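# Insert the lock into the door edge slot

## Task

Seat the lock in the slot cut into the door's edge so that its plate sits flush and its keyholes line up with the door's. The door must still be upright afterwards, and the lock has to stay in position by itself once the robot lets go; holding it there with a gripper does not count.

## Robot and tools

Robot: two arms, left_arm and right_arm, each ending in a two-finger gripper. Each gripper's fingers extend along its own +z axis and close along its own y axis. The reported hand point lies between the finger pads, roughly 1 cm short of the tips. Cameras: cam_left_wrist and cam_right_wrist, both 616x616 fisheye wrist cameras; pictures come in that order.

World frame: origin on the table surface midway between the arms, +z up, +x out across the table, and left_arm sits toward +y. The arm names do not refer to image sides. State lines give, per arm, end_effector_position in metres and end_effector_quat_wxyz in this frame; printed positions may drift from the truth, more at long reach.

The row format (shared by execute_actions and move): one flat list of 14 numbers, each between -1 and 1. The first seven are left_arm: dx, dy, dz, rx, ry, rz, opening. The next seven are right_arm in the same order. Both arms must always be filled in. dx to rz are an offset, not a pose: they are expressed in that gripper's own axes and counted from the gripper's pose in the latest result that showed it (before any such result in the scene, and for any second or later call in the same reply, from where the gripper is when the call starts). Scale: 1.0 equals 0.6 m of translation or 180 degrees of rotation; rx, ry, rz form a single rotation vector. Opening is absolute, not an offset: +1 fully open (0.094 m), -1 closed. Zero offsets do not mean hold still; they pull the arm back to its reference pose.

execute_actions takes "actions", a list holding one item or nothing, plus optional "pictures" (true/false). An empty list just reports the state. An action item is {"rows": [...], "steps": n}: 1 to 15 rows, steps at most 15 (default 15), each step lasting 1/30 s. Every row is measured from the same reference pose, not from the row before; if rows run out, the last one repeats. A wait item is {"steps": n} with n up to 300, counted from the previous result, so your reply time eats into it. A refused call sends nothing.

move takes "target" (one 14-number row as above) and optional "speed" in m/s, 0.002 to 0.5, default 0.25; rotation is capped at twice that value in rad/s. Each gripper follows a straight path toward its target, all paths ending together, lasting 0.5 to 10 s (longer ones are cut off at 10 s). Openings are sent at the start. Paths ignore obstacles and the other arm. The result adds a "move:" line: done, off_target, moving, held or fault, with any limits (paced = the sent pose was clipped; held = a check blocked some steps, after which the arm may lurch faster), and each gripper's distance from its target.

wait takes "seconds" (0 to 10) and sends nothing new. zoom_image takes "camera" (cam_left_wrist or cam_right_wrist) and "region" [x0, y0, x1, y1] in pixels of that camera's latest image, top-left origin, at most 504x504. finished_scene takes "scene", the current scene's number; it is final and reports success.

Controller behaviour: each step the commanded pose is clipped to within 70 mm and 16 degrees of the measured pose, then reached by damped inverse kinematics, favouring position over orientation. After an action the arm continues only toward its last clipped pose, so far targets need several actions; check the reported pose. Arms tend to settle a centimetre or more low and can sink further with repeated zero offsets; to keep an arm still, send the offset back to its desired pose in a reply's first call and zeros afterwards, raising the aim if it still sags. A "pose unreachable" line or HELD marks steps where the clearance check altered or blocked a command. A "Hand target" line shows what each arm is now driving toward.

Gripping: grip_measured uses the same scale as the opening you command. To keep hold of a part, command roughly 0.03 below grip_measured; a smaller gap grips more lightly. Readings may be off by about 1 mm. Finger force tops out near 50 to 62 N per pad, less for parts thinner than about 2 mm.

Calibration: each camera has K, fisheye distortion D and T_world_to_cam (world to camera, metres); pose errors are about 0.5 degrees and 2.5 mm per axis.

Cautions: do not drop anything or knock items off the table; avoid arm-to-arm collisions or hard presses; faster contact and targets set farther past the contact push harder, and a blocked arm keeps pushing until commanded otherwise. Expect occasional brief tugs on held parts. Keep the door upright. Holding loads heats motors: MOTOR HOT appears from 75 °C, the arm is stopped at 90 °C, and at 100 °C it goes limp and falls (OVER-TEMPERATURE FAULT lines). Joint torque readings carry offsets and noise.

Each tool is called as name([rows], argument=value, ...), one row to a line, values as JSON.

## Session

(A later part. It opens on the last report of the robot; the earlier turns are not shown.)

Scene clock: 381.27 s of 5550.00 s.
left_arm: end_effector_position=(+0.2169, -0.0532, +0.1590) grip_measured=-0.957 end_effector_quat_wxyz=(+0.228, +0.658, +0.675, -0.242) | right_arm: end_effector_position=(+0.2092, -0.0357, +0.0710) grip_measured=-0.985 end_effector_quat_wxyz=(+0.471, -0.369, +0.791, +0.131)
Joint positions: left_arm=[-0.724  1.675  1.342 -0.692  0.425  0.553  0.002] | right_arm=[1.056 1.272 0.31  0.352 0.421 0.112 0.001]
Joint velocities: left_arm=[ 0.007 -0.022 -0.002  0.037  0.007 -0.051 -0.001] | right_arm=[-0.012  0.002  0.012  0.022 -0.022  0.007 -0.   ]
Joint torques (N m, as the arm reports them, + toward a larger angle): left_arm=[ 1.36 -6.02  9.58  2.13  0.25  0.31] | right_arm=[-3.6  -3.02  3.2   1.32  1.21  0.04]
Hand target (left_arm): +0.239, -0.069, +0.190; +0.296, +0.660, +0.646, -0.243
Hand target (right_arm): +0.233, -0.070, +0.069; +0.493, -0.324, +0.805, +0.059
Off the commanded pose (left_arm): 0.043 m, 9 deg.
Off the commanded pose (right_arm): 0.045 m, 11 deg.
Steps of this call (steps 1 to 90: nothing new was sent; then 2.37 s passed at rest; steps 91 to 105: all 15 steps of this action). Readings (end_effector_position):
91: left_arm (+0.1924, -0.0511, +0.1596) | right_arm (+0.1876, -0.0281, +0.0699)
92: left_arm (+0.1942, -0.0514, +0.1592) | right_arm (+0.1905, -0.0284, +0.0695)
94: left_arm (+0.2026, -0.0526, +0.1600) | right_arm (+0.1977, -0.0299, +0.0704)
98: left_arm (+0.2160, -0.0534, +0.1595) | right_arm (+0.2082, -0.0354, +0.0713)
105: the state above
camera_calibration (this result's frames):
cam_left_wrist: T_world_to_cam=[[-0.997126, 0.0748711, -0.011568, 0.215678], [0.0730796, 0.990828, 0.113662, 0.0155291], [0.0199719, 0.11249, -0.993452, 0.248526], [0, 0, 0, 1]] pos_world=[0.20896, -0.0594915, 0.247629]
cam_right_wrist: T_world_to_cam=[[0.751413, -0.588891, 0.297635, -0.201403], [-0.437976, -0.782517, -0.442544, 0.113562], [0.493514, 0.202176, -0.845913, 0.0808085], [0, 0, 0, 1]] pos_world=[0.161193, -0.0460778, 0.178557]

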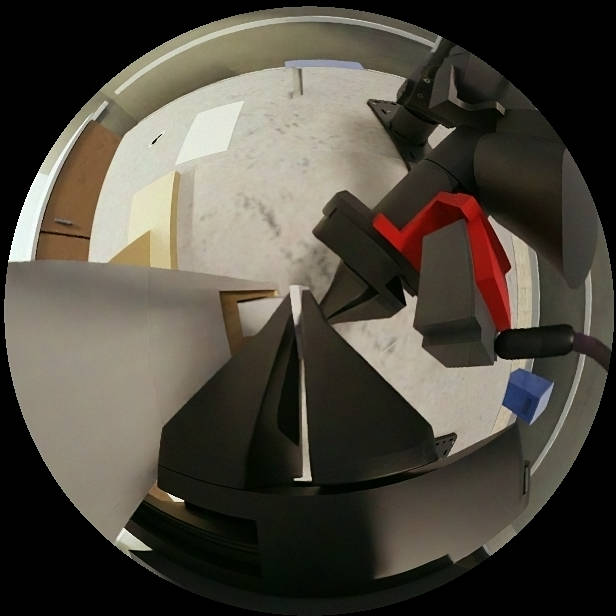

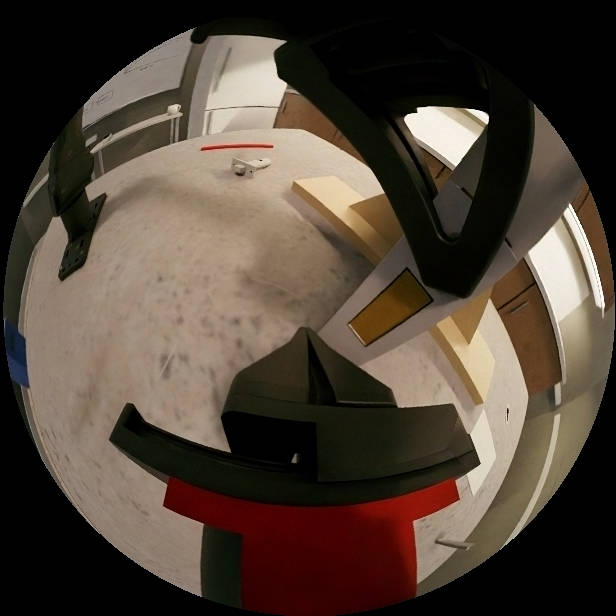

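execute_actions([
  {"rows":[[-0.01,0,-0.005,0,0,0,-0.8,0.01,0,-0.035,0,0,0,-1]]},
], pictures=false)

move(target=[0.05,-0.01,-0.22,0,0,0,-0.8,0,0,0,0,0,0,-1], speed=0.15)

move(target=[0.03,-0.05,-0.05,0,0,0,-0.8,-0.045,0.005,-0.045,0.134,-0.053,0.113,-1], speed=0.2)

Scene clock: 392.87 s of 5550.00 s.
left_arm: end_effector_position=(+0.2117, -0.0519, +0.1568) grip_measured=-0.802 end_effector_quat_wxyz=(+0.218, +0.661, +0.675, -0.244) | right_arm: end_effector_position=(+0.1953, -0.0471, +0.0732) grip_measured=-0.985 end_effector_quat_wxyz=(+0.465, -0.376, +0.791, +0.129)
Joint positions: left_arm=[-0.73   1.676  1.342 -0.71   0.429  0.556  0.009] | right_arm=[1.1   1.167 0.284 0.249 0.447 0.134 0.001]
Joint velocities: left_arm=[ 0.002 -0.022  0.012  0.037  0.022 -0.007 -0.001] | right_arm=[ 0.017 -0.002  0.017 -0.007 -0.066 -0.022  0.   ]
Joint torques (N m, as the arm reports them, + toward a larger angle): left_arm=[-0.03 -5.6   8.17  1.15  0.15 -0.04] | right_arm=[ 0.9  -3.29  4.68  1.56  0.26  0.13]
Hand target (left_arm): +0.217, -0.056, +0.165; +0.228, +0.658, +0.675, -0.242
Hand target (right_arm): +0.194, -0.050, +0.077; +0.471, -0.369, +0.790, +0.131
Off the commanded pose (left_arm): 0.011 m, 1 deg.
Off the commanded pose (right_arm): 0.005 m, 1 deg.
Steps of this call (steps 1 to 90: nothing new was sent; then 8.10 s passed at rest; steps 91 to 105: all 15 steps of this action). Readings (end_effector_position):
91: left_arm (+0.2141, -0.0525, +0.1581) | right_arm (+0.2067, -0.0356, +0.0718)
92: left_arm (+0.2122, -0.0524, +0.1575) | right_arm (+0.2032, -0.0373, +0.0730)
94: left_arm (+0.2118, -0.0520, +0.1569) | right_arm (+0.1979, -0.0402, +0.0758)
98: left_arm (+0.2117, -0.0519, +0.1568) | right_arm (+0.1959, -0.0434, +0.0775)
105: the state above

Scene clock: 394.67 s of 5550.00 s.
left_arm: end_effector_position=(+0.2098, +0.0559, +0.2228) grip_measured=-0.802 end_effector_quat_wxyz=(+0.194, +0.661, +0.684, -0.238) | right_arm: end_effector_position=(+0.1952, -0.0480, +0.0723) grip_measured=-0.985 end_effector_quat_wxyz=(+0.464, -0.376, +0.792, +0.127)
Joint positions: left_arm=[-0.477  1.475  1.442 -1.183  0.526  0.815  0.009] | right_arm=[1.1   1.167 0.284 0.243 0.449 0.136 0.001]
Joint velocities: left_arm=[-0.007 -0.007 -0.002 -0.022 -0.037 -0.022  0.001] | right_arm=[-0.012  0.002 -0.007  0.066 -0.037 -0.007 -0.001]
Joint torques (N m, as the arm reports them, + toward a larger angle): left_arm=[ 0.72 -5.41  8.02  0.77  0.54  0.07] | right_arm=[ 0.02 -1.34  5.6   1.58  0.13  0.01]
Hand target (left_arm): +0.210, +0.056, +0.241; +0.216, +0.662, +0.675, -0.245
Hand target (right_arm): +0.195, -0.048, +0.072; +0.464, -0.376, +0.792, +0.127
Off the commanded pose (left_arm): 0.020 m, 3 deg.
Off the commanded pose (right_arm): 0.000 m, 0 deg.
move: off_target (left_arm)
camera_calibration (this result's frames):
cam_left_wrist: T_world_to_cam=[[-0.996078, 0.0802712, 0.0372283, 0.189821], [0.0853645, 0.982499, 0.165555, -0.113022], [-0.0232874, 0.168084, -0.985498, 0.303962], [0, 0, 0, 1]] pos_world=[0.205803, 0.044716, 0.311198]
cam_right_wrist: T_world_to_cam=[[0.758502, -0.576944, 0.303001, -0.199765], [-0.434886, -0.794417, -0.424, 0.0959174], [0.485334, 0.189834, -0.853472, 0.0928094], [0, 0, 0, 1]] pos_world=[0.148192, -0.0566733, 0.180408]

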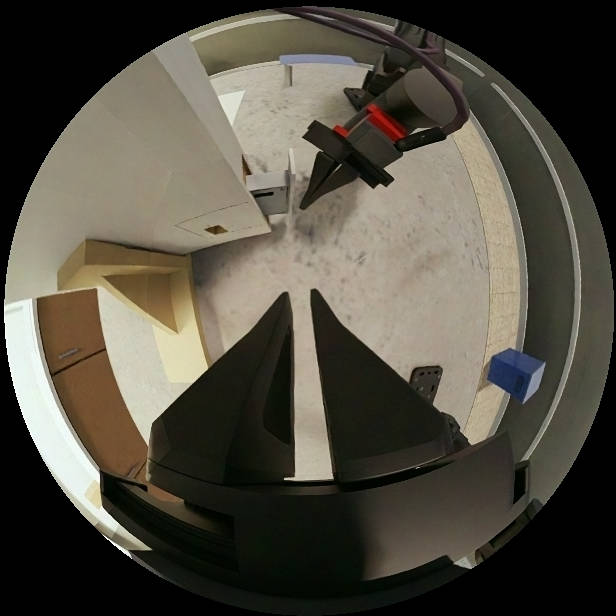

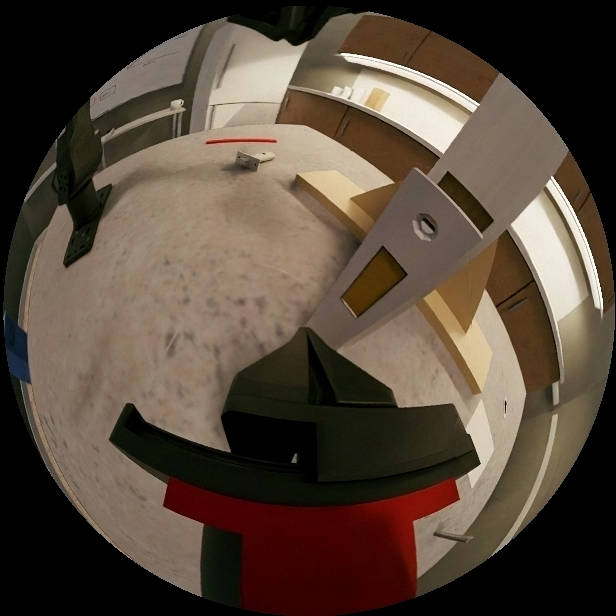

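Scene clock: 396.80 s of 5550.00 s.
left_arm: end_effector_position=(+0.1858, +0.0842, +0.2329) grip_measured=-0.802 end_effector_quat_wxyz=(+0.186, +0.663, +0.687, -0.234) | right_arm: end_effector_position=(+0.1831, -0.0550, +0.1008) grip_measured=-0.985 end_effector_quat_wxyz=(+0.557, -0.126, +0.818, +0.066)
Joint positions: left_arm=[-0.445  1.371  1.406 -1.286  0.525  0.855  0.009] | right_arm=[ 1.433  1.396  0.507 -0.116  1.115  0.919  0.001]
Joint velocities: left_arm=[ 0.002 -0.007 -0.007  0.022 -0.095  0.081  0.   ] | right_arm=[-0.012 -0.007  0.012 -0.095  0.037  0.051 -0.001]
Joint torques (N m, as the arm reports them, + toward a larger angle): left_arm=[ 0.91 -4.93  4.86  0.68  0.44  0.07] | right_arm=[ 0.87 -1.66  8.2   0.93  0.57  0.13]
Hand target (left_arm): +0.181, +0.088, +0.238; +0.193, +0.661, +0.684, -0.239
Hand target (right_arm): +0.183, -0.048, +0.110; +0.566, -0.117, +0.813, +0.070
Off the commanded pose (left_arm): 0.009 m, 1 deg.
Off the commanded pose (right_arm): 0.011 m, 2 deg.
move: off_target (right_arm)
camera_calibration (this result's frames):
cam_left_wrist: T_world_to_cam=[[-0.995778, 0.0805119, 0.0441009, 0.161575], [0.0872734, 0.979266, 0.182815, -0.144517], [-0.0284677, 0.185892, -0.982158, 0.307261], [0, 0, 0, 1]] pos_world=[0.182252, 0.0713948, 0.321073]
cam_right_wrist: T_world_to_cam=[[0.345253, -0.914754, 0.209822, -0.136805], [-0.685927, -0.398537, -0.608829, 0.183503], [0.640551, 0.0662774, -0.76505, 0.0801897], [0, 0, 0, 1]] pos_world=[0.121736, -0.0573248, 0.201776]

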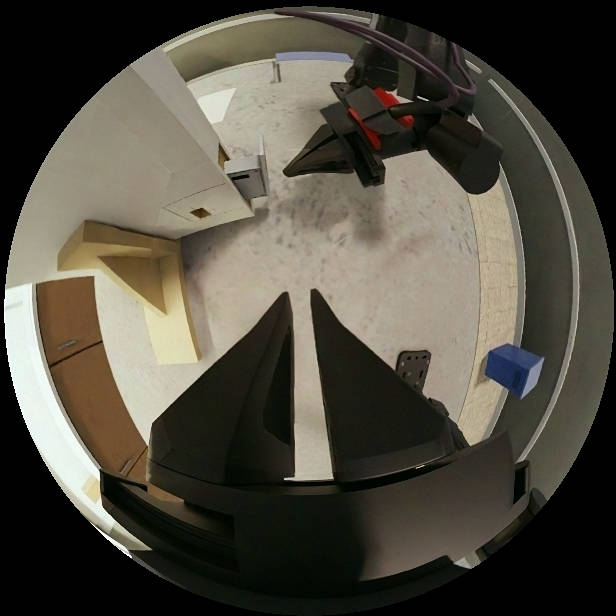

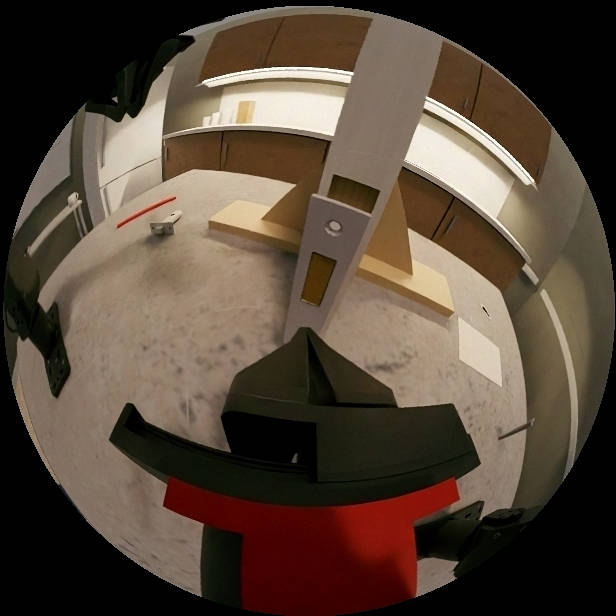

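move(target=[0,0,0,0,0,0,-0.8,-0.045,-0.06,0.14,0.03,0,0.01,-1], speed=0.05)

zoom_image(camera="cam_left_wrist", region=[150,100,300,250])

Scene clock: 403.90 s of 5550.00 s.
left_arm: end_effector_position=(+0.1860, +0.0844, +0.2327) grip_measured=-0.802 end_effector_quat_wxyz=(+0.186, +0.663, +0.687, -0.233) | right_arm: end_effector_position=(+0.2363, -0.0446, +0.0789) grip_measured=-0.985 end_effector_quat_wxyz=(+0.509, -0.161, +0.842, +0.073)
Joint positions: left_arm=[-0.445  1.371  1.406 -1.286  0.524  0.855  0.009] | right_arm=[1.143 1.443 0.465 0.228 0.81  0.547 0.001]
Joint velocities: left_arm=[-0.002  0.002 -0.007 -0.066 -0.007 -0.022  0.001] | right_arm=[ 0.002 -0.007 -0.007 -0.007  0.095 -0.022  0.   ]
Joint torques (N m, as the arm reports them, + toward a larger angle): left_arm=[ 0.05 -2.91  5.59  0.84  0.27  0.01] | right_arm=[-7.96 -0.71  5.87  2.32  1.14 -0.08]
Hand target (left_arm): +0.186, +0.084, +0.233; +0.186, +0.663, +0.687, -0.234
Hand target (right_arm): +0.272, -0.069, +0.093; +0.554, -0.086, +0.827, +0.031
Off the commanded pose (left_arm): 0.000 m, 0 deg.
Off the commanded pose (right_arm): 0.049 m, 11 deg.
After step 90, 1.90 s passed at rest.
move: off_target (right_arm)
camera_calibration (this result's frames):
cam_left_wrist: T_world_to_cam=[[-0.995854, 0.0801625, 0.042996, 0.162073], [0.0867676, 0.979019, 0.184372, -0.144963], [-0.0273142, 0.187338, -0.981916, 0.306675], [0, 0, 0, 1]] pos_world=[0.182356, 0.0714773, 0.320888]
cam_right_wrist: T_world_to_cam=[[0.42646, -0.879998, 0.209132, -0.158608], [-0.714087, -0.46947, -0.519304, 0.207236], [0.555168, 0.0721241, -0.828606, 0.054138], [0, 0, 0, 1]] pos_world=[0.185569, -0.0461881, 0.185647]

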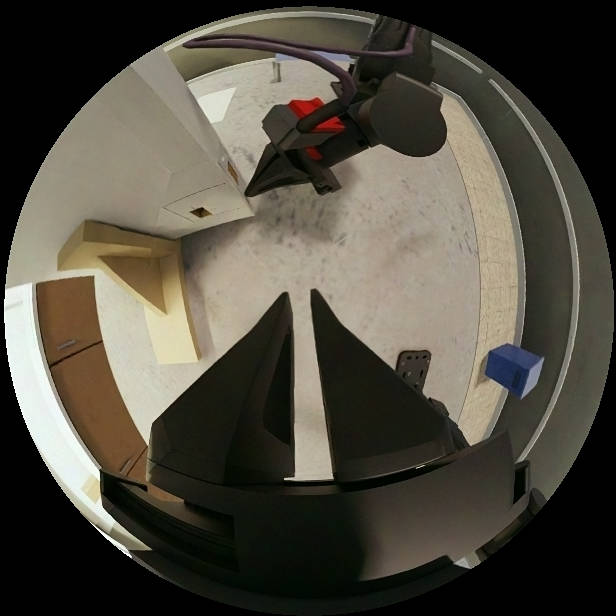

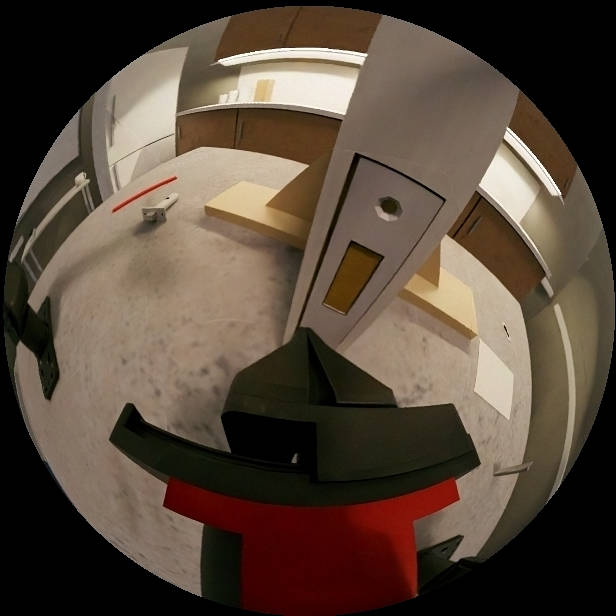

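Region (150, 100, 300, 250) of cam_left_wrist's 616x616 image, scaled by 3.360, with more detail than that image has.

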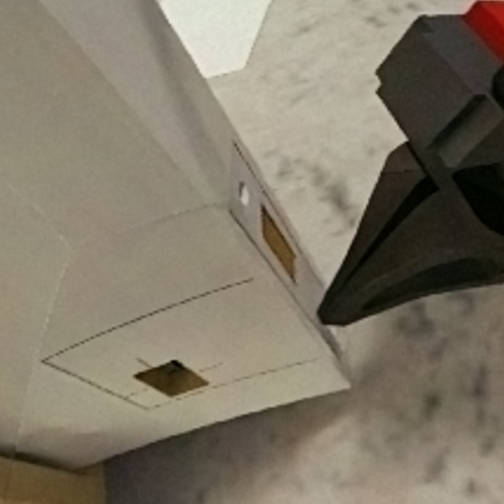

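The plate looks flush. I'll back off to the side and inspect it.

move(target=[0,0,0,0,0,0,-0.8,0.02,-0.09,-0.09,0,0,0,-1])

zoom_image(camera="cam_right_wrist", region=[180,120,420,360])

Scene clock: 417.87 s of 5550.00 s.
left_arm: end_effector_position=(+0.1862, +0.0846, +0.2326) grip_measured=-0.802 end_effector_quat_wxyz=(+0.186, +0.663, +0.687, -0.233) | right_arm: end_effector_position=(+0.2051, -0.1123, +0.0882) grip_measured=-0.985 end_effector_quat_wxyz=(+0.500, -0.173, +0.846, +0.066)
Joint positions: left_arm=[-0.445  1.371  1.406 -1.286  0.522  0.855  0.009] | right_arm=[ 1.207  1.013  0.3   -0.117  0.84   0.612  0.001]
Joint velocities: left_arm=[-0.022 -0.002  0.007  0.007  0.037  0.037  0.   ] | right_arm=[ 0.007  0.002  0.002 -0.022 -0.066 -0.095 -0.001]
Joint torques (N m, as the arm reports them, + toward a larger angle): left_arm=[ 0.04 -2.96  5.47  0.82  0.29  0.  ] | right_arm=[ 0.91 -2.47  5.79  1.25  0.45  0.12]
Hand target (left_arm): +0.186, +0.084, +0.233; +0.186, +0.663, +0.687, -0.233
Hand target (right_arm): +0.205, -0.114, +0.096; +0.510, -0.162, +0.842, +0.073
Off the commanded pose (left_arm): 0.000 m, 0 deg.
Off the commanded pose (right_arm): 0.008 m, 2 deg.
After step 90, 9.77 s passed at rest.
move: done
camera_calibration (this result's frames):
cam_left_wrist: T_world_to_cam=[[-0.995927, 0.0796336, 0.0422852, 0.162455], [0.0861482, 0.978838, 0.185617, -0.145281], [-0.026609, 0.188504, -0.981712, 0.306244], [0, 0, 0, 1]] pos_world=[0.182458, 0.0715412, 0.32074]
cam_right_wrist: T_world_to_cam=[[0.440141, -0.869087, 0.225752, -0.209897], [-0.717136, -0.491528, -0.494081, 0.15397], [0.540363, 0.0555702, -0.839595, 0.086246], [0, 0, 0, 1]] pos_world=[0.156197, -0.111531, 0.19587]

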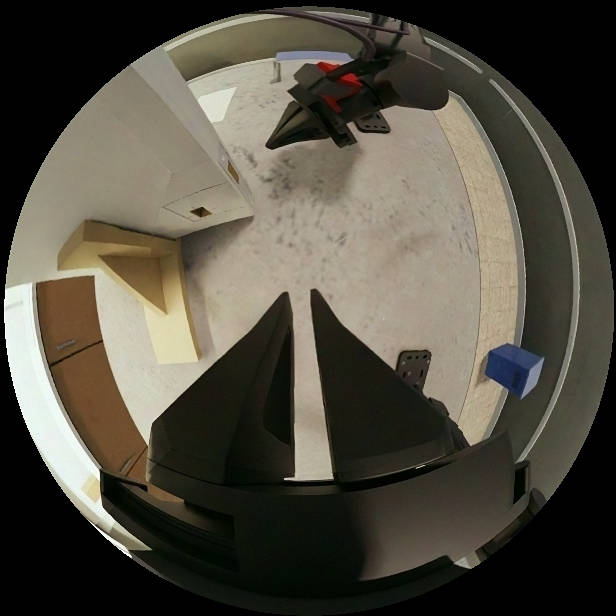

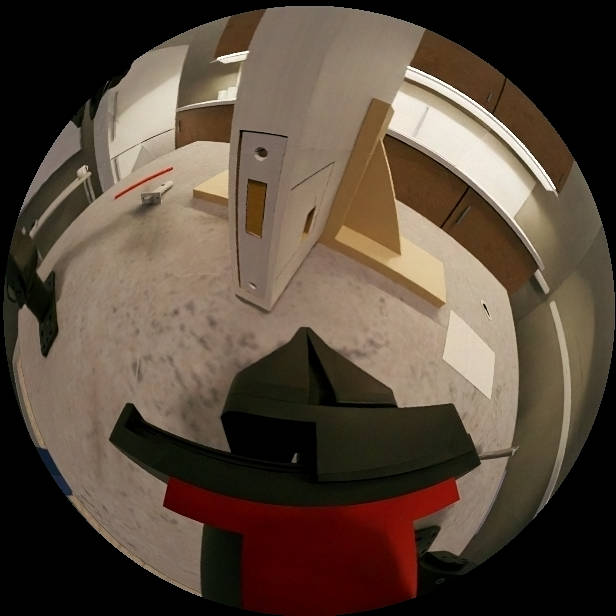

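Region (180, 120, 420, 360) of cam_right_wrist's 616x616 image, scaled by 2.100, with more detail than that image has.

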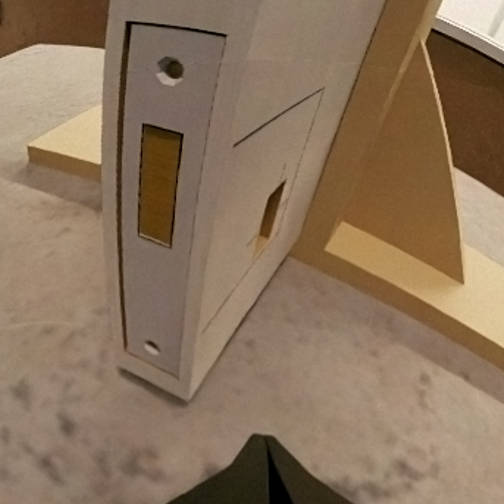

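finished_scene(scene=1)

The scene is finished: the task was done.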